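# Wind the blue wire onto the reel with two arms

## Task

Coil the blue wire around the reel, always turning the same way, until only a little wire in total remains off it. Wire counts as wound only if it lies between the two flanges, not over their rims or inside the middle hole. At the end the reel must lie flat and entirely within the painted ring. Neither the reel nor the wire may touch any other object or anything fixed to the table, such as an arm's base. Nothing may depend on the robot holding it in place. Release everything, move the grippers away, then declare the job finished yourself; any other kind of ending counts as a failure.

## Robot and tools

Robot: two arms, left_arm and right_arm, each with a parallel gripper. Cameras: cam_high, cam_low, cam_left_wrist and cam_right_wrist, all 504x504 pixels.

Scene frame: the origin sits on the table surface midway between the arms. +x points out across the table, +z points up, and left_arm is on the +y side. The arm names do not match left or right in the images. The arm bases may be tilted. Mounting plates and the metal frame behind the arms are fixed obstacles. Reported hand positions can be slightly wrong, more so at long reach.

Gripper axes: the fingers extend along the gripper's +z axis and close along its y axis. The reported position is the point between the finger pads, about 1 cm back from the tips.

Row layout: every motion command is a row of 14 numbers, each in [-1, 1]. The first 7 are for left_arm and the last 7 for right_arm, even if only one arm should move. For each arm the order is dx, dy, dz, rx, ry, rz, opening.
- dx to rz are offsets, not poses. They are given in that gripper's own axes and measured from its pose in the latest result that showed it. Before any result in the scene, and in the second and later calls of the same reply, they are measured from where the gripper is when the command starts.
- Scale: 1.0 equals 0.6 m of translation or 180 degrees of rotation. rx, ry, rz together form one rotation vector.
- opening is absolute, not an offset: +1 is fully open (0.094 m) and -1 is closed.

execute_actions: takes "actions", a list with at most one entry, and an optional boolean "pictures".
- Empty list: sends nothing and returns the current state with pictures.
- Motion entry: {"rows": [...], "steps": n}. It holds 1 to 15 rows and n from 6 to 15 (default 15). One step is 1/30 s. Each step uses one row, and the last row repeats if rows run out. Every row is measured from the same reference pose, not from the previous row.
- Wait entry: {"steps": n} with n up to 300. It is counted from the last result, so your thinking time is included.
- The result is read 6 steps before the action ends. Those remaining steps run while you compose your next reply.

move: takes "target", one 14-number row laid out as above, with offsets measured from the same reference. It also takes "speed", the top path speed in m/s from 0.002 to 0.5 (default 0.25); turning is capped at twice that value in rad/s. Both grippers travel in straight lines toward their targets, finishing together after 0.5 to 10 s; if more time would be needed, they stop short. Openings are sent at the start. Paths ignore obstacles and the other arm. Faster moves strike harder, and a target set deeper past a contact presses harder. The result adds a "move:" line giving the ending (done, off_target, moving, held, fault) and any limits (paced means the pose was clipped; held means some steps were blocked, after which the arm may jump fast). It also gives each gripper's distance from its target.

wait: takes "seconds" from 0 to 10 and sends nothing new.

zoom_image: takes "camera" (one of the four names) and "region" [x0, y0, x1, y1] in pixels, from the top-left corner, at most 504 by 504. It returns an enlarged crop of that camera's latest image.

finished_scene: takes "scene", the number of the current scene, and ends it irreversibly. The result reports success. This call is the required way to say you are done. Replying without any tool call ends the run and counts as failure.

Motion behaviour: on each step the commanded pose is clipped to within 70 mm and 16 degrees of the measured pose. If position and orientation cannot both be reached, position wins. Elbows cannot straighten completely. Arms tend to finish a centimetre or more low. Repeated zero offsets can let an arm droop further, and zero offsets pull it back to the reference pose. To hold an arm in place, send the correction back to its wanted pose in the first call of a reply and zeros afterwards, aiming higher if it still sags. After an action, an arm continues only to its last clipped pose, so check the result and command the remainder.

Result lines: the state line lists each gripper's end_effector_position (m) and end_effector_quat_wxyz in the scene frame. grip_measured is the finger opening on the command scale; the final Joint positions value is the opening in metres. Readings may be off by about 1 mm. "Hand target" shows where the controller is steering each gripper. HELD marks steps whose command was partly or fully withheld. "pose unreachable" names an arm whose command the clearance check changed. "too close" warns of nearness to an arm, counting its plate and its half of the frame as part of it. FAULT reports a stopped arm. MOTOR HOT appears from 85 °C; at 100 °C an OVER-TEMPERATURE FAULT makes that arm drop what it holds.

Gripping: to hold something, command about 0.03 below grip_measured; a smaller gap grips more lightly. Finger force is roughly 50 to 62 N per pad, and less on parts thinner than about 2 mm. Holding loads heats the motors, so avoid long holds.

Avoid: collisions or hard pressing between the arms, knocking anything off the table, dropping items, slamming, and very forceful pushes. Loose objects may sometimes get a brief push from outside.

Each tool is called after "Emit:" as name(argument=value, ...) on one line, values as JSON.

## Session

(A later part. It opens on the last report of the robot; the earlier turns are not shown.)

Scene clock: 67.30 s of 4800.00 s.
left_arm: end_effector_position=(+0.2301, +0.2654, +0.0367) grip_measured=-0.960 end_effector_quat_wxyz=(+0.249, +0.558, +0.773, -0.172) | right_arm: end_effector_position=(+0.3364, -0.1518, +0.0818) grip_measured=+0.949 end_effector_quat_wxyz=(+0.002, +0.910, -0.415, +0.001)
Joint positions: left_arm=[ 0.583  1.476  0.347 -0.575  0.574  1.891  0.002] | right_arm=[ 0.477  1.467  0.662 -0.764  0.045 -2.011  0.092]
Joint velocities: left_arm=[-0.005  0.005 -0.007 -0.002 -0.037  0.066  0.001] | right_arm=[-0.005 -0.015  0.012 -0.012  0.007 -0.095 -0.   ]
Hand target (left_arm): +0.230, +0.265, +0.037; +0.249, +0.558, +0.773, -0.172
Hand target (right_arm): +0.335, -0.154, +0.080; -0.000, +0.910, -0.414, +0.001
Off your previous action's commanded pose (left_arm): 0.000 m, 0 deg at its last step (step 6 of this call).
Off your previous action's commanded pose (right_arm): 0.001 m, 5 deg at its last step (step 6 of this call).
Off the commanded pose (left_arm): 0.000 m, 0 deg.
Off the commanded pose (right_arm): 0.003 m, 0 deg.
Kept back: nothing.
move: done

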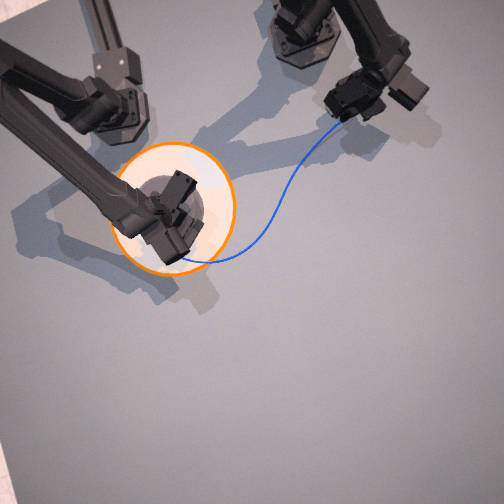

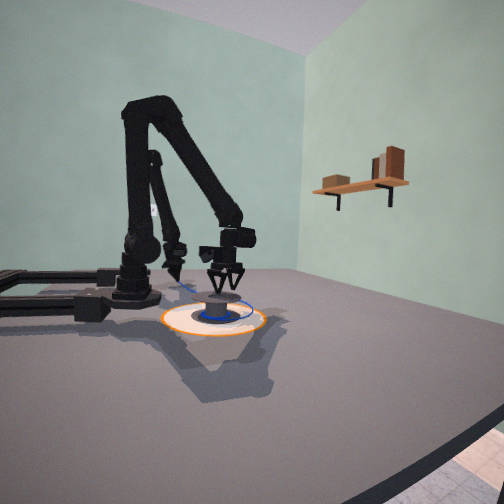

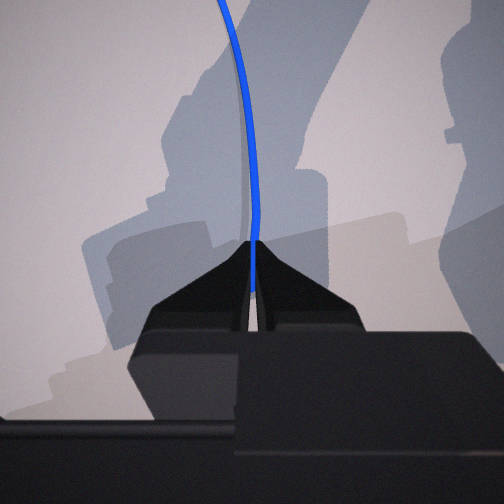

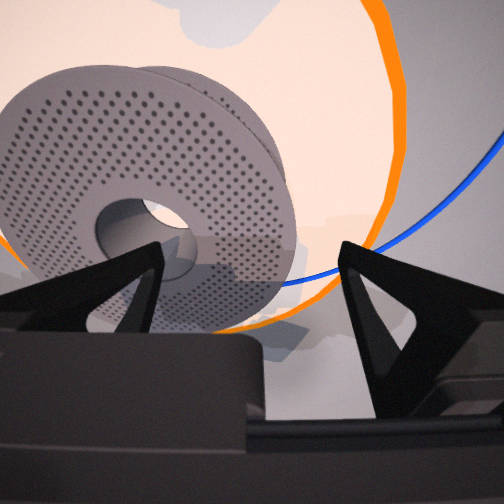

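Emit:
execute_actions(actions=[{"rows": [[0,0,0,0,0,0,-0.97,0,0.001,0.004,0,0,0,0.95],[0,0,0,0,0,0,-0.97,0,0.002,0.010,0,0,0,0.95],[0,0,0,0,0,0,-0.97,0,0.003,0.017,0,0,0,0.95],[0,0,0,0,0,0,-0.97,0,0.005,0.025,0,0,0,0.95],[0,0,0,0,0,0,-0.97,0,0.006,0.032,0,0,0,0.95],[0,0,0,0,0,0,-0.97,0,0.007,0.037,0,0,0,0.95],[0,0,0,0,0,0,-0.97,0,0.008,0.040,0,0,0,0.95],[0,0,0,0,0,0,-0.97,0,0.008,0.0415,0,0,0,0.95],[0,0,0,0,0,0,-0.97,0,0.008,0.0415,0,0,0,0.7],[0,0,0,0,0,0,-0.97,0,0.008,0.0415,0,0,0,0.5],[0,0,0,0,0,0,-0.97,0,0.008,0.0415,0,0,0,0.35],[0,0,0,0,0,0,-0.97,0,0.008,0.0415,0,0,0,0.25],[0,0,0,0,0,0,-0.97,0,0.008,0.0415,0,0,0,0.18],[0,0,0,0,0,0,-0.97,0,0.008,0.0415,0,0,0,0.1]], "steps": 15}])

Emit:
move(target=[0, 0, 0, 0, 0, 0, -0.97, 0.079, 0.1252, -0.003, 0, 0, 0.6417, 0.1], speed=0.5)

Emit:
move(target=[-0.0952, -0.0072, 0.0671, 0, 0, 0, -0.97, 0.079, 0.1252, 0.0, 0, 0, 0.647, 0.1], speed=0.5)

Scene clock: 68.83 s of 4800.00 s.
left_arm: end_effector_position=(+0.2301, +0.2654, +0.0367) grip_measured=-0.960 end_effector_quat_wxyz=(+0.249, +0.558, +0.773, -0.172) | right_arm: end_effector_position=(+0.3378, -0.1511, +0.0685) grip_measured=+0.826 end_effector_quat_wxyz=(-0.005, +0.910, -0.414, +0.009)
Joint positions: left_arm=[ 0.583  1.476  0.347 -0.575  0.574  1.891  0.002] | right_arm=[ 0.476  1.493  0.639 -0.695  0.045 -2.014  0.086]
Joint velocities: left_arm=[ 0.005 -0.005 -0.007 -0.007  0.037  0.037  0.   ] | right_arm=[-0.015  0.21  -0.09   0.154 -0.037 -0.007 -0.251]
Steps of this call (steps 1 to 37: nothing new was sent; steps 38 to 46: the first 9 steps of this action). Readings (end_effector_position):
38: left_arm (+0.2301, +0.2654, +0.0367) | right_arm (+0.3364, -0.1518, +0.0818)
39: left_arm (+0.2301, +0.2654, +0.0367) | right_arm (+0.3368, -0.1516, +0.0818)
41: left_arm (+0.2301, +0.2654, +0.0367) | right_arm (+0.3391, -0.1510, +0.0807)
45: left_arm (+0.2301, +0.2654, +0.0367) | right_arm (+0.3393, -0.1506, +0.0715)
46: the state above

Scene clock: 71.97 s of 4800.00 s.
left_arm: end_effector_position=(+0.2301, +0.2654, +0.0367) grip_measured=-0.960 end_effector_quat_wxyz=(+0.249, +0.558, +0.773, -0.172) | right_arm: end_effector_position=(+0.3090, -0.2358, +0.0644) grip_measured=+0.131 end_effector_quat_wxyz=(+0.004, -0.152, +0.988, +0.003)
Joint positions: left_arm=[ 0.583  1.476  0.347 -0.575  0.574  1.891  0.002] | right_arm=[ 0.199  1.404  0.539 -0.686  0.033 -0.309  0.053]
Joint velocities: left_arm=[ 0.005  0.005  0.007 -0.002  0.11   0.051 -0.   ] | right_arm=[ 0.015 -0.024 -0.007 -0.032 -0.037 -0.051  0.   ]
Hand target (left_arm): +0.230, +0.265, +0.037; +0.249, +0.558, +0.773, -0.172
Hand target (right_arm): +0.307, -0.240, +0.065; +0.004, -0.135, +0.991, -0.004
Off your previous action's commanded pose (left_arm): 0.000 m, 0 deg at its last step (step 6 of this call).
Off your previous action's commanded pose (right_arm): 0.005 m, 0 deg at its last step (step 6 of this call).
Off the commanded pose (left_arm): 0.000 m, 0 deg.
Off the commanded pose (right_arm): 0.003 m, 2 deg.
Kept back: nothing.
move: done

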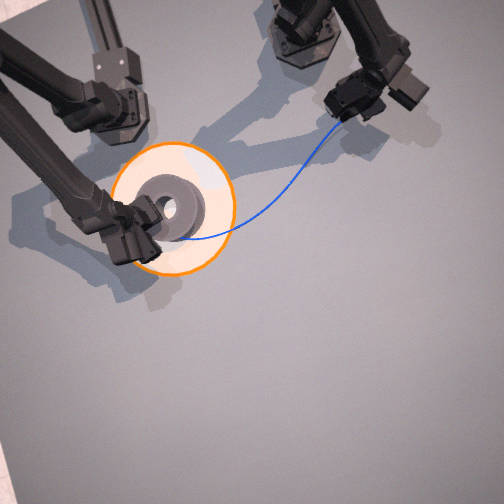

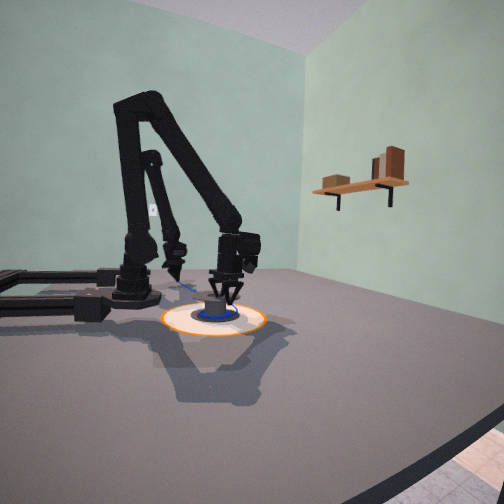

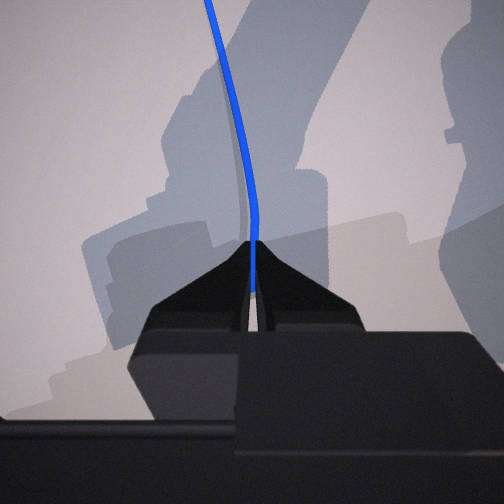

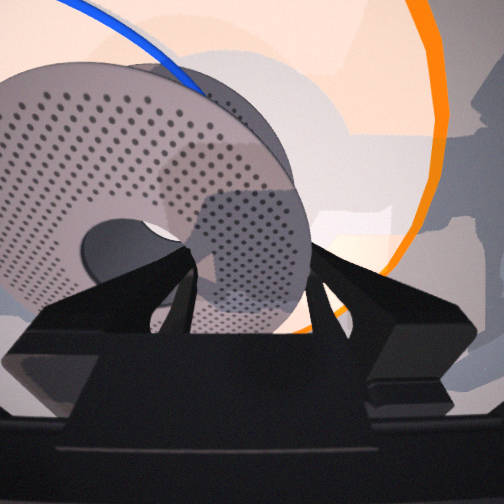

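Scene clock: 74.77 s of 4800.00 s.
left_arm: end_effector_position=(+0.2474, +0.1988, +0.0354) grip_measured=-0.960 end_effector_quat_wxyz=(+0.246, +0.554, +0.775, -0.179) | right_arm: end_effector_position=(+0.2474, -0.1736, +0.0657) grip_measured=+0.132 end_effector_quat_wxyz=(-0.003, +0.756, +0.655, +0.011)
Joint positions: left_arm=[ 0.248  1.435  0.28  -0.342  0.586  1.485  0.002] | right_arm=[ 0.474  1.256  0.397 -0.693  0.026  1.985  0.053]
Joint velocities: left_arm=[ 0.005  0.005 -0.002  0.002  0.037 -0.007 -0.001] | right_arm=[ 0.005 -0.015  0.002 -0.007 -0.007  0.007 -0.   ]
Hand target (left_arm): +0.248, +0.197, +0.037; +0.250, +0.557, +0.773, -0.172
Hand target (right_arm): +0.241, -0.175, +0.065; -0.003, +0.760, +0.650, +0.005
Off the commanded pose (left_arm): 0.002 m, 1 deg.
Off the commanded pose (right_arm): 0.008 m, 1 deg.
Kept back: nothing.
move: done

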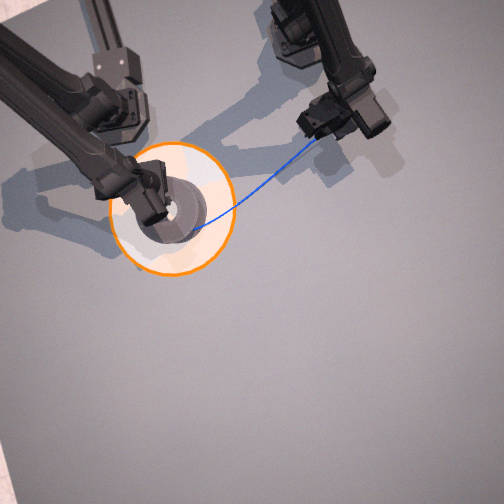

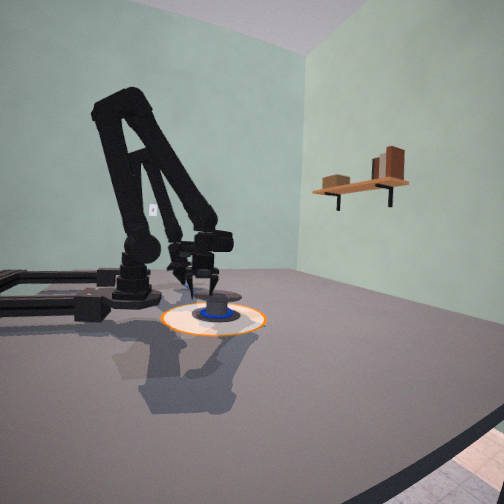

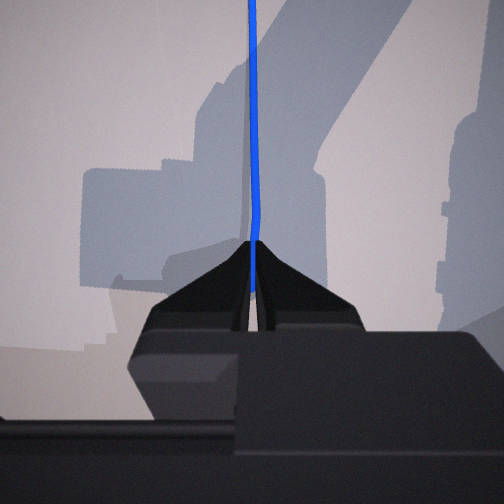

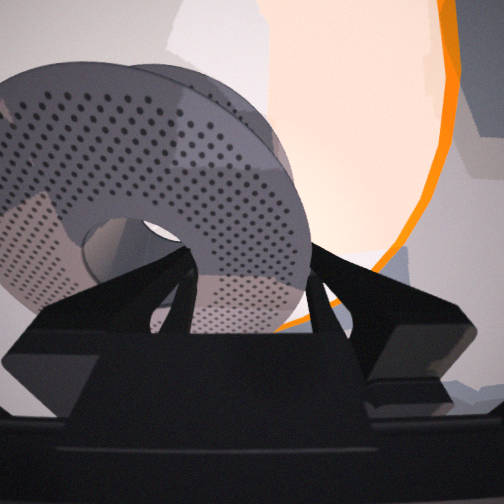

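Emit:
execute_actions(actions=[{"rows": [[-0.004,0,0.003,0,0,0,-0.97,0,0,0.004,0,0,0,0.1],[-0.008,0,0.006,0,0,0,-0.97,0,0,0.008,0,0,0,0.1],[-0.012,-0.001,0.009,0,0,0,-0.97,0,0,0.011,0,0,0,0.1],[-0.016,-0.001,0.0115,0,0,0,-0.97,0,0,0.012,0,0,0,0.1],[-0.02,-0.001,0.014,0,0,0,-0.97,0,0,0.012,0,0,0,0.1]], "steps": 9}])

Emit:
execute_actions(actions=[{"rows": [[0,0,0,0,0,0,-0.97,0,0,0,0,0,0,0.95],[0,0,0,0,0,0,-0.97,0.001,0.006,0,0,0,0,0.95],[0,0,0,0,0,0,-0.97,0.003,0.012,-0.006,0,0,0,0.95],[0,0,0,0,0,0,-0.97,0.005,0.018,-0.013,0,0,0,0.95],[0,0,0,0,0,0,-0.97,0.007,0.024,-0.021,0,0,0,0.95],[0,0,0,0,0,0,-0.97,0.009,0.029,-0.029,0,0,0,0.95],[0,0,0,0,0,0,-0.97,0.010,0.033,-0.037,0,0,0,0.95],[0,0,0,0,0,0,-0.97,0.011,0.036,-0.045,0,0,0,0.95],[0,0,0,0,0,0,-0.97,0.012,0.038,-0.051,0,0,0,0.95],[0,0,0,0,0,0,-0.97,0.013,0.039,-0.056,0,0,0,0.95],[0,0,0,0,0,0,-0.97,0.014,0.040,-0.060,0,0,0,0.95],[0,0,0,0,0,0,-0.97,0.014,0.040,-0.063,0,0,0,0.95]], "steps": 14}])

Emit:
execute_actions(actions=[{"rows": [[0,0,0,0,0,0,-0.97,0.012,0.032,-0.022,0,0,-0.03,0.95],[0,0,0,0,0,0,-0.97,0.019,0.041,-0.022,0,0,-0.06,0.95],[0,0,0,0,0,0,-0.97,0.027,0.053,-0.022,0,0,-0.09,0.95],[0,0,0,0,0,0,-0.97,0.035,0.066,-0.022,0,0,-0.12,0.95],[0,0,0,0,0,0,-0.97,0.043,0.080,-0.022,0,0,-0.15,0.95],[0,0,0,0,0,0,-0.97,0.051,0.093,-0.022,0,0,-0.3,0.95],[0,0,0,0,0,0,-0.97,0.058,0.106,-0.022,0,0,-0.3,0.95],[0,0,0,0,0,0,-0.97,0.065,0.118,-0.022,0,0,-0.3,0.95],[0,0,0,0,0,0,-0.97,0.071,0.129,-0.022,0,0,-0.3,0.95],[0,0,0,0,0,0,-0.97,0.076,0.138,-0.022,0,0,-0.3,0.95],[0,0,0,0,0,0,-0.97,0.080,0.145,-0.022,0,0,-0.3,0.95],[0,0,0,0,0,0,-0.97,0.083,0.150,-0.022,0,0,-0.3,0.95]], "steps": 15}])

Emit:
execute_actions(actions=[{"rows": [[0,0,0,0,0,0,-0.97,0,0,-0.004,0,0,-0.35,0.95]], "steps": 15}])

Emit:
execute_actions(actions=[{"rows": [[0,0,0,0,0,0,-0.97,0,0,0,0,0,-0.35,0.95]], "steps": 15}])

Emit:
execute_actions(actions=[{"rows": [[0,0,0,0,0,0,-0.97,0,0,0,0,0,-0.35,0.95]], "steps": 15}])

Emit:
execute_actions(actions=[{"rows": [[0,0,0,0,0,0,-0.97,0,0,0,0,0,-0.35,0.95]], "steps": 15}])

Emit:
execute_actions(actions=[{"rows": [[0,0,0,0,0,0,-0.97,0,0,0,0,0,-0.17,0.95]], "steps": 15}], pictures=true)

Scene clock: 76.33 s of 4800.00 s.
left_arm: end_effector_position=(+0.2481, +0.1975, +0.0354) grip_measured=-0.960 end_effector_quat_wxyz=(+0.246, +0.553, +0.776, -0.179) | right_arm: end_effector_position=(+0.2486, -0.1732, +0.0653) grip_measured=+0.132 end_effector_quat_wxyz=(-0.002, +0.756, +0.654, +0.013)
Joint positions: left_arm=[ 0.241  1.435  0.28  -0.337  0.586  1.473  0.002] | right_arm=[ 0.474  1.258  0.397 -0.686  0.026  1.987  0.053]
Joint velocities: left_arm=[-0.22  -0.005 -0.002  0.154 -0.022 -0.183  0.001] | right_arm=[-0.005  0.063 -0.017  0.168 -0.037  0.051  0.   ]
Steps of this call (steps 1 to 44: nothing new was sent; steps 45 to 47: the first 3 steps of this action). Readings (end_effector_position):
45: left_arm (+0.2474, +0.1987, +0.0354) | right_arm (+0.2475, -0.1735, +0.0657)
46: left_arm (+0.2476, +0.1984, +0.0354) | right_arm (+0.2480, -0.1734, +0.0657)
47: the state above

Scene clock: 76.80 s of 4800.00 s.
left_arm: end_effector_position=(+0.2518, +0.1862, +0.0361) grip_measured=-0.960 end_effector_quat_wxyz=(+0.246, +0.560, +0.770, -0.180) | right_arm: end_effector_position=(+0.2456, -0.1743, +0.0679) grip_measured=+0.948 end_effector_quat_wxyz=(-0.009, +0.756, +0.654, -0.002)
Joint positions: left_arm=[ 0.183  1.435  0.28  -0.307  0.583  1.427  0.002] | right_arm=[ 0.474  1.265  0.413 -0.729  0.027  1.987  0.092]
Joint velocities: left_arm=[-0.024  0.005  0.002 -0.002 -0.066  0.037  0.001] | right_arm=[-0.005 -0.034  0.227 -0.486  0.007  0.037 -0.001]
Off your previous action's commanded pose (left_arm): 0.002 m, 1 deg at its last step (step 6 of this call).
Off your previous action's commanded pose (right_arm): 0.007 m, 1 deg at its last step (step 6 of this call).
Steps of this call (steps 1 to 6: the last 6 steps of your previous action; steps 7 to 14: the first 8 steps of this action, its rows measured from where the robot was after step 6). Readings (end_effector_position):
6: left_arm (+0.2517, +0.1863, +0.0361) | right_arm (+0.2514, -0.1725, +0.0638)
7: left_arm (+0.2518, +0.1862, +0.0361) | right_arm (+0.2514, -0.1725, +0.0638)
8: left_arm (+0.2518, +0.1862, +0.0361) | right_arm (+0.2514, -0.1725, +0.0638)
10: left_arm (+0.2518, +0.1862, +0.0361) | right_arm (+0.2502, -0.1729, +0.0638)
14: the state above

Scene clock: 77.30 s of 4800.00 s.
left_arm: end_effector_position=(+0.2518, +0.1862, +0.0361) grip_measured=-0.960 end_effector_quat_wxyz=(+0.246, +0.560, +0.770, -0.180) | right_arm: end_effector_position=(+0.3050, -0.1550, +0.0931) grip_measured=+0.948 end_effector_quat_wxyz=(-0.002, +0.627, +0.779, -0.010)
Joint positions: left_arm=[ 0.183  1.435  0.28  -0.307  0.583  1.427  0.002] | right_arm=[ 0.5    1.372  0.603 -0.82   0.05   1.655  0.092]
Joint velocities: left_arm=[-0.005 -0.015  0.007 -0.027 -0.007  0.022 -0.001] | right_arm=[ 0.112  0.767  0.735 -0.007  0.081 -1.297 -0.   ]
Off your previous action's commanded pose (left_arm): 0.000 m, 0 deg at its last step (step 6 of this call).
Off your previous action's commanded pose (right_arm): 0.023 m, 2 deg at its last step (step 6 of this call).
Steps of this call (steps 1 to 6: the last 6 steps of your previous action; steps 7 to 15: the first 9 steps of this action, its rows measured from where the robot was after step 6). Readings (end_effector_position):
6: left_arm (+0.2518, +0.1862, +0.0361) | right_arm (+0.2585, -0.1715, +0.0876)
7: left_arm (+0.2518, +0.1862, +0.0361) | right_arm (+0.2603, -0.1711, +0.0901)
8: left_arm (+0.2518, +0.1862, +0.0361) | right_arm (+0.2623, -0.1710, +0.0917)
10: left_arm (+0.2518, +0.1862, +0.0361) | right_arm (+0.2693, -0.1697, +0.0931)
14: left_arm (+0.2518, +0.1862, +0.0361) | right_arm (+0.2963, -0.1586, +0.0931)
15: the state above

Scene clock: 77.80 s of 4800.00 s.
left_arm: end_effector_position=(+0.2518, +0.1862, +0.0361) grip_measured=-0.960 end_effector_quat_wxyz=(+0.246, +0.560, +0.770, -0.180) | right_arm: end_effector_position=(+0.3452, -0.1426, +0.0945) grip_measured=+0.948 end_effector_quat_wxyz=(+0.005, +0.323, +0.946, -0.016)
Joint positions: left_arm=[ 0.183  1.435  0.28  -0.307  0.583  1.427  0.002] | right_arm=[ 0.513  1.471  0.711 -0.822  0.072  0.97   0.092]
Joint velocities: left_arm=[-0.005  0.015 -0.007 -0.007 -0.022 -0.007 -0.   ] | right_arm=[ 0.024 -0.005  0.002  0.002 -0.022 -1.341  0.   ]
Off your previous action's commanded pose (left_arm): 0.000 m, 0 deg at its last step (step 6 of this call).
Off your previous action's commanded pose (right_arm): 0.013 m, 17 deg at its last step (step 6 of this call); orientation clipped at that step.
Steps of this call (steps 1 to 6: the last 6 steps of your previous action; steps 7 to 15: the first 9 steps of this action, its rows measured from where the robot was after step 6). Readings (end_effector_position):
6: left_arm (+0.2518, +0.1862, +0.0361) | right_arm (+0.3446, -0.1408, +0.0942)
7: left_arm (+0.2518, +0.1862, +0.0361) | right_arm (+0.3450, -0.1412, +0.0940)
8: left_arm (+0.2518, +0.1862, +0.0361) | right_arm (+0.3451, -0.1419, +0.0943)
10: left_arm (+0.2518, +0.1862, +0.0361) | right_arm (+0.3452, -0.1430, +0.0943)
14: left_arm (+0.2518, +0.1862, +0.0361) | right_arm (+0.3452, -0.1428, +0.0945)
15: the state above

Scene clock: 78.30 s of 4800.00 s.
left_arm: end_effector_position=(+0.2518, +0.1862, +0.0361) grip_measured=-0.960 end_effector_quat_wxyz=(+0.246, +0.560, +0.770, -0.180) | right_arm: end_effector_position=(+0.3458, -0.1442, +0.0948) grip_measured=+0.949 end_effector_quat_wxyz=(+0.003, -0.016, +1.000, -0.027)
Joint positions: left_arm=[ 0.183  1.435  0.28  -0.307  0.583  1.427  0.002] | right_arm=[ 0.519  1.471  0.711 -0.822  0.094  0.286  0.092]
Joint velocities: left_arm=[-0.005 -0.015  0.002 -0.002 -0.037  0.007  0.001] | right_arm=[ 0.015 -0.005 -0.012  0.007  0.007 -1.326 -0.   ]
Off your previous action's commanded pose (left_arm): 0.000 m, 0 deg at its last step (step 6 of this call).
Off your previous action's commanded pose (right_arm): 0.003 m, 23 deg at its last step (step 6 of this call); orientation clipped at that step.
Steps of this call (steps 1 to 6: the last 6 steps of your previous action; steps 7 to 15: the first 9 steps of this action, its rows measured from where the robot was after step 6). Readings (end_effector_position):
6: left_arm (+0.2518, +0.1862, +0.0361) | right_arm (+0.3451, -0.1422, +0.0945)
7: left_arm (+0.2518, +0.1862, +0.0361) | right_arm (+0.3453, -0.1428, +0.0946)
8: left_arm (+0.2518, +0.1862, +0.0361) | right_arm (+0.3455, -0.1436, +0.0946)
10: left_arm (+0.2518, +0.1862, +0.0361) | right_arm (+0.3458, -0.1444, +0.0946)
14: left_arm (+0.2518, +0.1862, +0.0361) | right_arm (+0.3458, -0.1443, +0.0947)
15: the state above

Scene clock: 78.80 s of 4800.00 s.
left_arm: end_effector_position=(+0.2518, +0.1862, +0.0361) grip_measured=-0.960 end_effector_quat_wxyz=(+0.246, +0.560, +0.770, -0.180) | right_arm: end_effector_position=(+0.3464, -0.1458, +0.0951) grip_measured=+0.949 end_effector_quat_wxyz=(-0.007, -0.353, +0.935, -0.037)
Joint positions: left_arm=[ 0.183  1.435  0.28  -0.307  0.583  1.427  0.002] | right_arm=[ 0.525  1.471  0.711 -0.822  0.116 -0.398  0.092]
Joint velocities: left_arm=[ 0.005  0.005 -0.007  0.007 -0.081 -0.022 -0.   ] | right_arm=[ 0.044 -0.005 -0.007  0.017  0.022 -1.37   0.   ]
Off your previous action's commanded pose (left_arm): 0.000 m, 0 deg at its last step (step 6 of this call).
Off your previous action's commanded pose (right_arm): 0.002 m, 24 deg at its last step (step 6 of this call); orientation clipped at that step.
Steps of this call (steps 1 to 6: the last 6 steps of your previous action; steps 7 to 15: the first 9 steps of this action, its rows measured from where the robot was after step 6). Readings (end_effector_position):
6: left_arm (+0.2518, +0.1862, +0.0361) | right_arm (+0.3457, -0.1438, +0.0948)
7: left_arm (+0.2518, +0.1862, +0.0361) | right_arm (+0.3459, -0.1443, +0.0948)
8: left_arm (+0.2518, +0.1862, +0.0361) | right_arm (+0.3461, -0.1451, +0.0949)
10: left_arm (+0.2518, +0.1862, +0.0361) | right_arm (+0.3464, -0.1460, +0.0949)
14: left_arm (+0.2518, +0.1862, +0.0361) | right_arm (+0.3465, -0.1459, +0.0951)
15: the state above

Scene clock: 79.30 s of 4800.00 s.
left_arm: end_effector_position=(+0.2518, +0.1862, +0.0361) grip_measured=-0.960 end_effector_quat_wxyz=(+0.246, +0.560, +0.770, -0.180) | right_arm: end_effector_position=(+0.3471, -0.1474, +0.0955) grip_measured=+0.949 end_effector_quat_wxyz=(+0.022, +0.648, -0.760, +0.043)
Joint positions: left_arm=[ 0.183  1.435  0.28  -0.307  0.583  1.427  0.002] | right_arm=[ 0.531  1.471  0.711 -0.822  0.137 -1.081  0.092]
Joint velocities: left_arm=[-0.005  0.015 -0.012  0.002  0.066  0.007 -0.001] | right_arm=[ 0.015 -0.015 -0.002  0.002  0.051 -1.253 -0.001]
Off your previous action's commanded pose (left_arm): 0.000 m, 0 deg at its last step (step 6 of this call).
Off your previous action's commanded pose (right_arm): 0.002 m, 23 deg at its last step (step 6 of this call); orientation clipped at that step.
Steps of this call (steps 1 to 6: the last 6 steps of your previous action; steps 7 to 15: the first 9 steps of this action, its rows measured from where the robot was after step 6). Readings (end_effector_position):
6: left_arm (+0.2518, +0.1862, +0.0361) | right_arm (+0.3463, -0.1453, +0.0951)
7: left_arm (+0.2518, +0.1862, +0.0361) | right_arm (+0.3465, -0.1460, +0.0952)
8: left_arm (+0.2518, +0.1862, +0.0361) | right_arm (+0.3468, -0.1466, +0.0952)
10: left_arm (+0.2518, +0.1862, +0.0361) | right_arm (+0.3471, -0.1476, +0.0953)
14: left_arm (+0.2518, +0.1862, +0.0361) | right_arm (+0.3472, -0.1475, +0.0955)
15: the state above

Scene clock: 79.80 s of 4800.00 s.
left_arm: end_effector_position=(+0.2518, +0.1862, +0.0361) grip_measured=-0.960 end_effector_quat_wxyz=(+0.246, +0.560, +0.770, -0.180) | right_arm: end_effector_position=(+0.3476, -0.1485, +0.0957) grip_measured=+0.949 end_effector_quat_wxyz=(+0.038, +0.860, -0.508, +0.037)
Joint positions: left_arm=[ 0.183  1.435  0.28  -0.307  0.583  1.427  0.002] | right_arm=[ 0.532  1.471  0.711 -0.822  0.148 -1.743  0.092]
Joint velocities: left_arm=[-0.005 -0.005  0.007  0.007 -0.051 -0.022 -0.   ] | right_arm=[-0.005  0.005  0.012 -0.002 -0.081 -0.74  -0.   ]
Off your previous action's commanded pose (left_arm): 0.000 m, 0 deg at its last step (step 6 of this call).
Off your previous action's commanded pose (right_arm): 0.002 m, 24 deg at its last step (step 6 of this call); orientation clipped at that step.
Steps of this call (steps 1 to 6: the last 6 steps of your previous action; steps 7 to 15: the first 9 steps of this action, its rows measured from where the robot was after step 6). Readings (end_effector_position):
6: left_arm (+0.2518, +0.1862, +0.0361) | right_arm (+0.3470, -0.1470, +0.0955)
7: left_arm (+0.2518, +0.1862, +0.0361) | right_arm (+0.3472, -0.1475, +0.0956)
8: left_arm (+0.2518, +0.1862, +0.0361) | right_arm (+0.3474, -0.1481, +0.0956)
10: left_arm (+0.2518, +0.1862, +0.0361) | right_arm (+0.3476, -0.1487, +0.0957)
14: left_arm (+0.2518, +0.1862, +0.0361) | right_arm (+0.3476, -0.1487, +0.0957)
15: the state above

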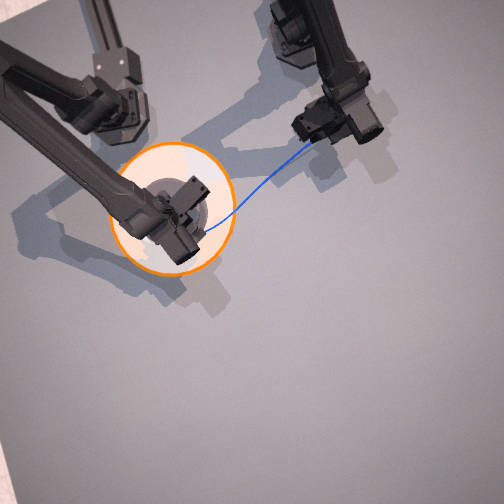

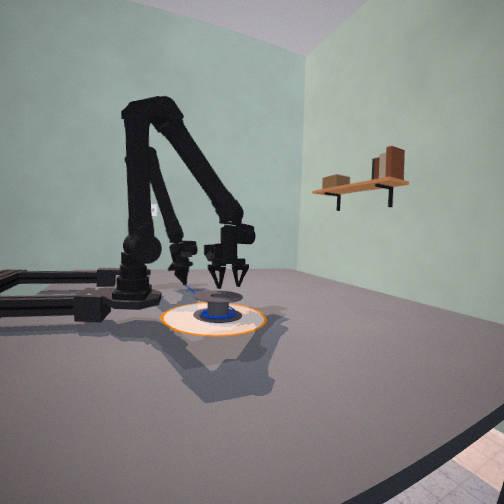

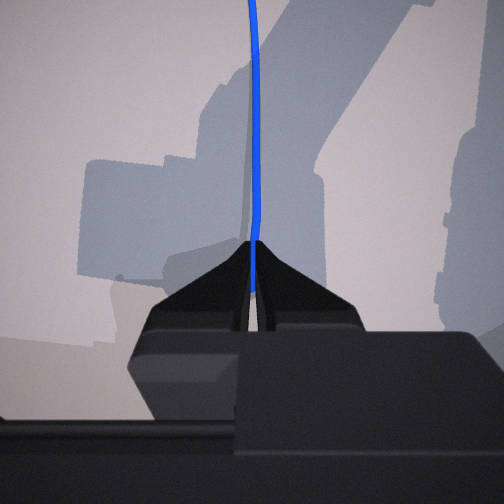

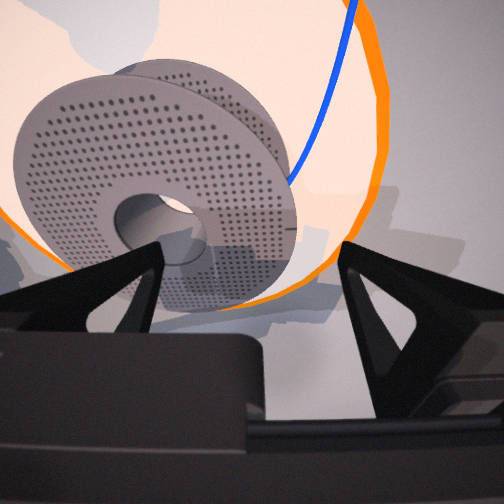

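Emit:
move(target=[0, 0, 0, 0, 0, 0, -0.97, -0.0157, 0.0058, 0.0634, 0.0123, -0.0316, -0.0675, 0.95], speed=0.1)

Emit:
execute_actions(actions=[{"rows": [[0,0,0,0,0,0,-0.97,0,0,0,0,0,0,0.6],[0,0,0,0,0,0,-0.97,0,0,0,0,0,0,0.4],[0,0,0,0,0,0,-0.97,0,0,0,0,0,0,0.3],[0,0,0,0,0,0,-0.97,0,0,0,0,0,0,0.22],[0,0,0,0,0,0,-0.97,0,0,0,0,0,0,0.16],[0,0,0,0,0,0,-0.97,0,0,0,0,0,0,0.1]], "steps": 8}])

Emit:
move(target=[-0.167, 0.007, 0.109, 0, 0, 0, -0.97, 0.079, 0.1252, -0.001, 0, 0, 0.6417, 0.1], speed=0.5)

Emit:
zoom_image(camera="cam_low", region=[160, 260, 280, 340])

Scene clock: 81.80 s of 4800.00 s.
left_arm: end_effector_position=(+0.2518, +0.1862, +0.0361) grip_measured=-0.960 end_effector_quat_wxyz=(+0.246, +0.560, +0.770, -0.180) | right_arm: end_effector_position=(+0.3438, -0.1443, +0.0626) grip_measured=+0.949 end_effector_quat_wxyz=(-0.003, +0.909, -0.416, +0.006)
Joint positions: left_arm=[ 0.183  1.435  0.28  -0.307  0.583  1.427  0.002] | right_arm=[ 0.49   1.532  0.661 -0.686  0.045 -1.995  0.092]
Joint velocities: left_arm=[-0.005 -0.005 -0.012  0.002  0.022 -0.007 -0.001] | right_arm=[-0.005 -0.015  0.012 -0.002 -0.007 -0.022 -0.001]
Hand target (left_arm): +0.252, +0.186, +0.036; +0.246, +0.560, +0.770, -0.180
Hand target (right_arm): +0.341, -0.147, +0.057; -0.000, +0.910, -0.414, +0.001
Off your previous action's commanded pose (left_arm): 0.000 m, 0 deg at its last step (step 6 of this call).
Off your previous action's commanded pose (right_arm): 0.001 m, 3 deg at its last step (step 6 of this call).
Off the commanded pose (left_arm): 0.000 m, 0 deg.
Off the commanded pose (right_arm): 0.007 m, 1 deg.
Kept back: nothing.
move: done

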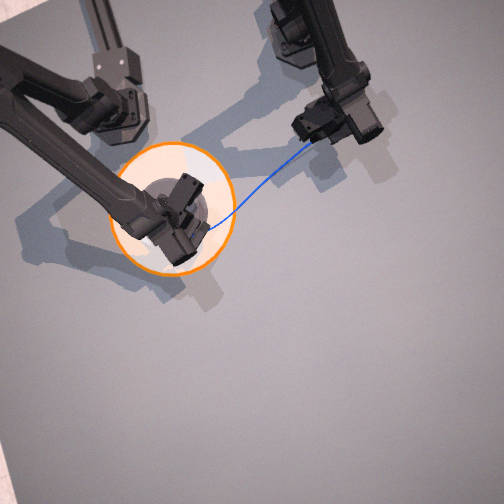

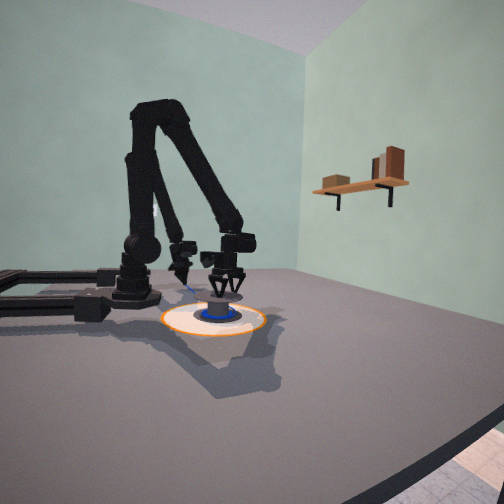

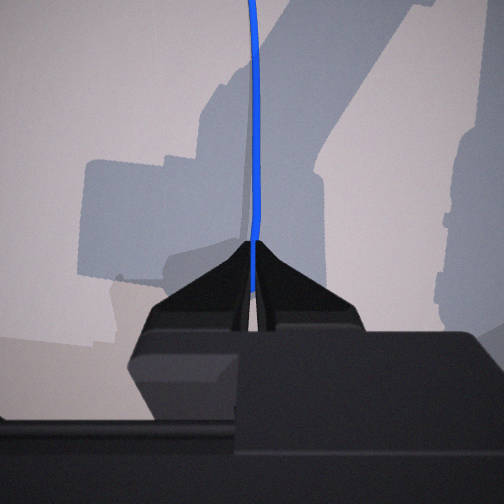

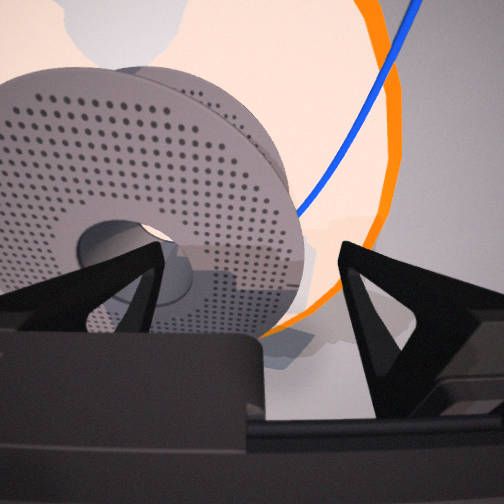

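Scene clock: 81.87 s of 4800.00 s.
left_arm: end_effector_position=(+0.2518, +0.1862, +0.0361) grip_measured=-0.960 end_effector_quat_wxyz=(+0.246, +0.560, +0.770, -0.180) | right_arm: end_effector_position=(+0.3438, -0.1443, +0.0626) grip_measured=+0.539 end_effector_quat_wxyz=(-0.003, +0.909, -0.416, +0.006)
Joint positions: left_arm=[ 0.183  1.435  0.28  -0.307  0.583  1.427  0.002] | right_arm=[ 0.49   1.532  0.661 -0.686  0.045 -1.995  0.072]
Joint velocities: left_arm=[-0.015 -0.005 -0.002 -0.012 -0.007 -0.081  0.   ] | right_arm=[-0.005  0.015  0.007  0.007  0.007 -0.022 -0.277]
Steps of this call (steps 1 to 2: the first 2 steps of this action). Readings (end_effector_position):
1: left_arm (+0.2518, +0.1862, +0.0361) | right_arm (+0.3438, -0.1443, +0.0626)
2: the state above

Scene clock: 84.97 s of 4800.00 s.
left_arm: end_effector_position=(+0.2769, +0.0801, +0.0379) grip_measured=-0.960 end_effector_quat_wxyz=(+0.234, +0.558, +0.774, -0.185) | right_arm: end_effector_position=(+0.3172, -0.2268, +0.0643) grip_measured=+0.128 end_effector_quat_wxyz=(+0.004, -0.151, +0.988, +0.004)
Joint positions: left_arm=[-0.305  1.497  0.324 -0.036  0.461  0.876  0.002] | right_arm=[ 0.229  1.426  0.56  -0.687  0.031 -0.277  0.053]
Joint velocities: left_arm=[ 0.005 -0.015  0.002  0.027  0.007 -0.022 -0.001] | right_arm=[-0.015 -0.005 -0.007 -0.002 -0.022  0.007 -0.001]
Hand target (left_arm): +0.291, +0.073, +0.042; +0.246, +0.560, +0.770, -0.181
Hand target (right_arm): +0.318, -0.231, +0.065; +0.008, -0.134, +0.991, -0.003
Off your previous action's commanded pose (left_arm): 0.000 m, 0 deg at its last step (step 6 of this call).
Off your previous action's commanded pose (right_arm): 0.000 m, 0 deg at its last step (step 6 of this call).
Off the commanded pose (left_arm): 0.017 m, 2 deg.
Off the commanded pose (right_arm): 0.003 m, 2 deg.
Kept back: nothing.
move: off_target (left_arm)

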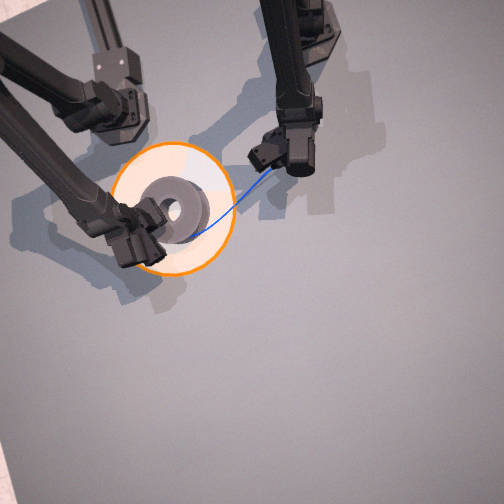

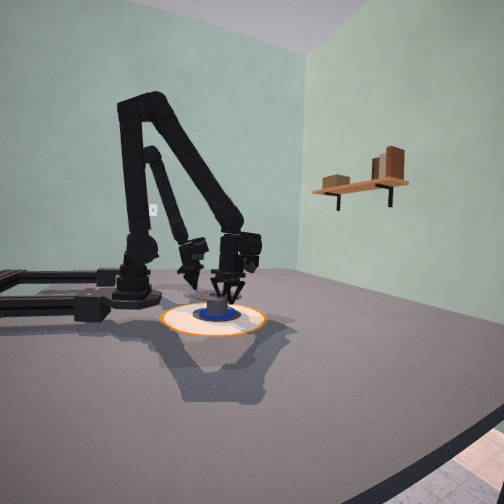

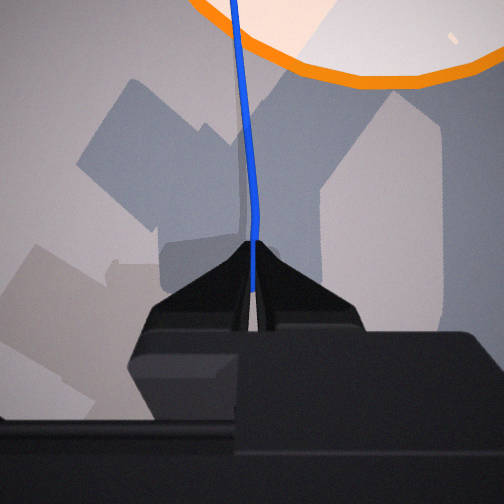

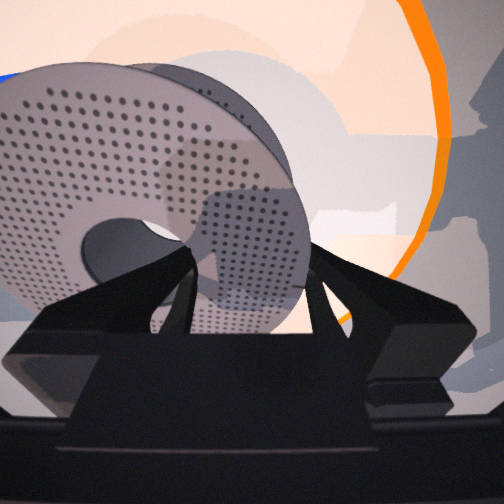

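Region (160, 260, 280, 340) of cam_low's 504x504 image, scaled by 4.200, with more detail than that image has.

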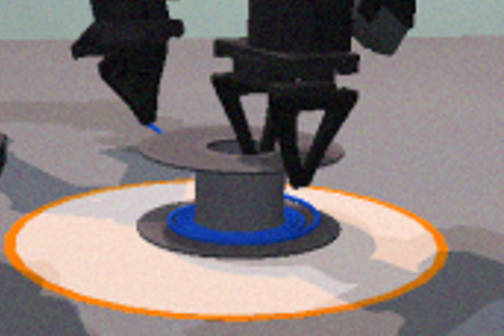

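Emit:
execute_actions(actions=[])

Scene clock: 86.63 s of 4800.00 s.
left_arm: end_effector_position=(+0.2769, +0.0801, +0.0379) grip_measured=-0.960 end_effector_quat_wxyz=(+0.234, +0.558, +0.774, -0.185) | right_arm: end_effector_position=(+0.3172, -0.2268, +0.0643) grip_measured=+0.128 end_effector_quat_wxyz=(+0.004, -0.150, +0.989, +0.004)
Joint positions: left_arm=[-0.305  1.497  0.324 -0.036  0.461  0.876  0.002] | right_arm=[ 0.229  1.426  0.56  -0.687  0.031 -0.274  0.053]
Joint velocities: left_arm=[-0.015  0.005 -0.002  0.007 -0.007 -0.081 -0.001] | right_arm=[ 0.005  0.005 -0.007 -0.007 -0.037 -0.022 -0.001]
Hand target (left_arm): +0.291, +0.073, +0.042; +0.246, +0.560, +0.770, -0.181
Hand target (right_arm): +0.318, -0.231, +0.065; +0.008, -0.134, +0.991, -0.003
Off the commanded pose (left_arm): 0.017 m, 2 deg.
Off the commanded pose (right_arm): 0.003 m, 2 deg.
Kept back: nothing.
Steps of this call (steps 1 to 50: nothing new was sent). Readings (end_effector_position):
1: left_arm (+0.2769, +0.0801, +0.0379) | right_arm (+0.3172, -0.2268, +0.0643)
2: left_arm (+0.2769, +0.0801, +0.0379) | right_arm (+0.3172, -0.2268, +0.0643)
4: left_arm (+0.2769, +0.0801, +0.0379) | right_arm (+0.3172, -0.2268, +0.0643)
8: left_arm (+0.2769, +0.0801, +0.0379) | right_arm (+0.3172, -0.2268, +0.0643)
50: the state above

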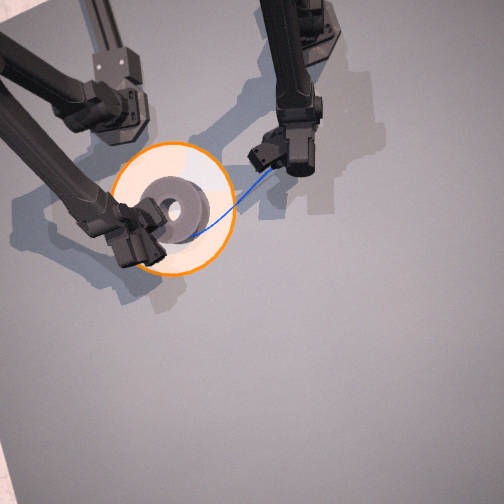

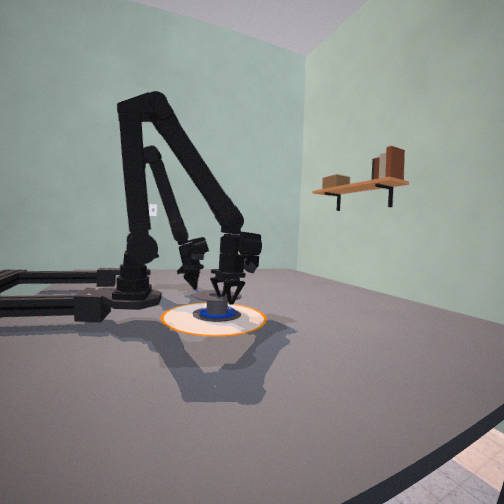

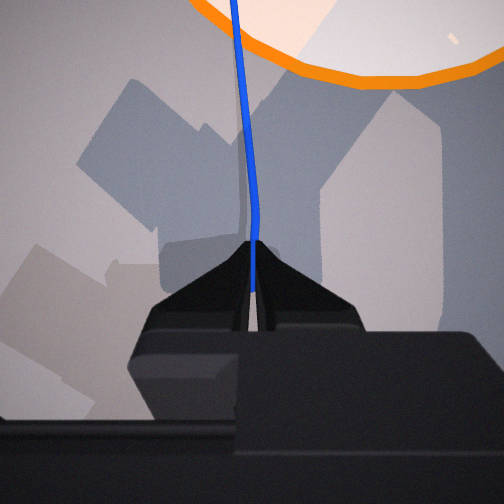

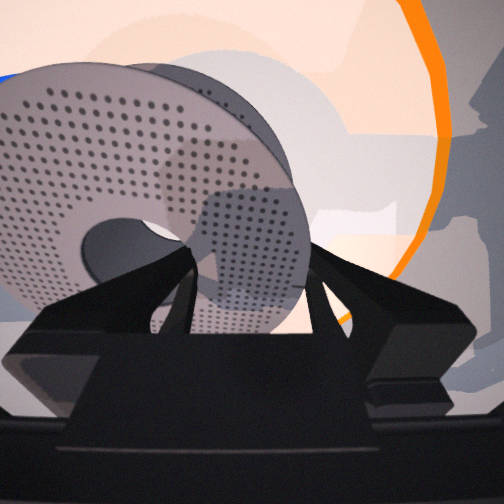

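Emit:
move(target=[-0.143,0.018,0.102,0,0,0,-0.97, 0.079,0.1252,0.001,0,0,0.647,0.1], speed=0.5)

Scene clock: 89.80 s of 4800.00 s.
left_arm: end_effector_position=(+0.3081, -0.0066, +0.0338) grip_measured=-0.960 end_effector_quat_wxyz=(+0.224, +0.557, +0.778, -0.186) | right_arm: end_effector_position=(+0.2557, -0.1632, +0.0658) grip_measured=+0.129 end_effector_quat_wxyz=(-0.005, +0.754, +0.657, +0.012)
Joint positions: left_arm=[-0.553  1.645  0.49   0.024  0.361  0.626  0.002] | right_arm=[ 0.503  1.29   0.425 -0.687  0.021  2.01   0.053]
Joint velocities: left_arm=[ 0.005 -0.015  0.002 -0.017 -0.022 -0.037 -0.   ] | right_arm=[ 0.005  0.005  0.002  0.002 -0.007  0.051 -0.   ]
Hand target (left_arm): +0.319, -0.017, +0.036; +0.234, +0.558, +0.774, -0.186
Hand target (right_arm): +0.250, -0.166, +0.064; -0.004, +0.762, +0.648, +0.005
Off the commanded pose (left_arm): 0.016 m, 1 deg.
Off the commanded pose (right_arm): 0.009 m, 2 deg.
Kept back: nothing.
move: off_target (left_arm)

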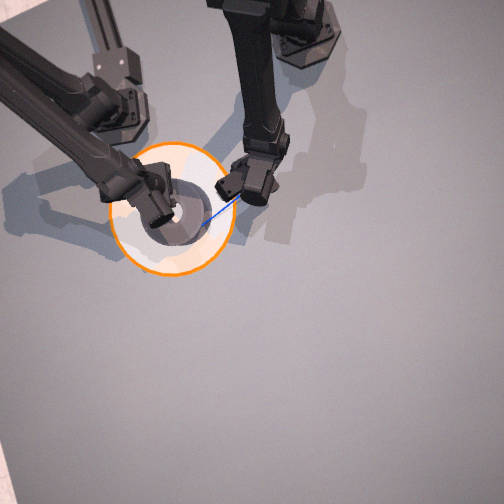

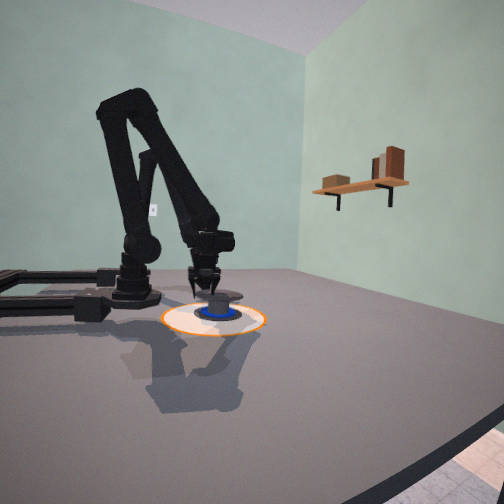

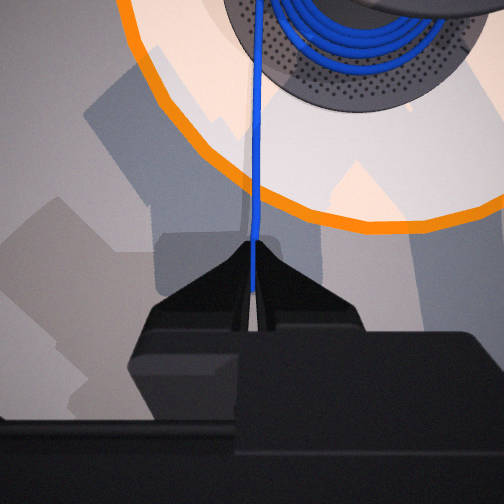

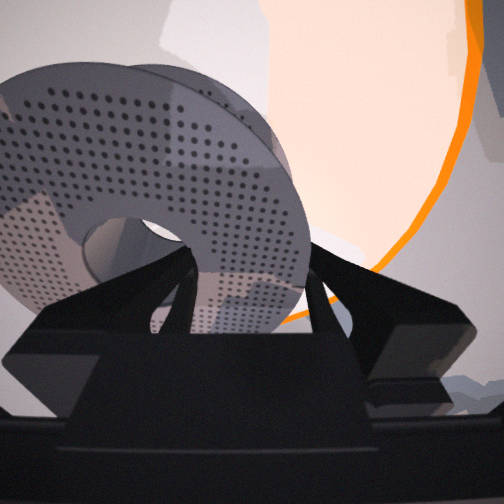

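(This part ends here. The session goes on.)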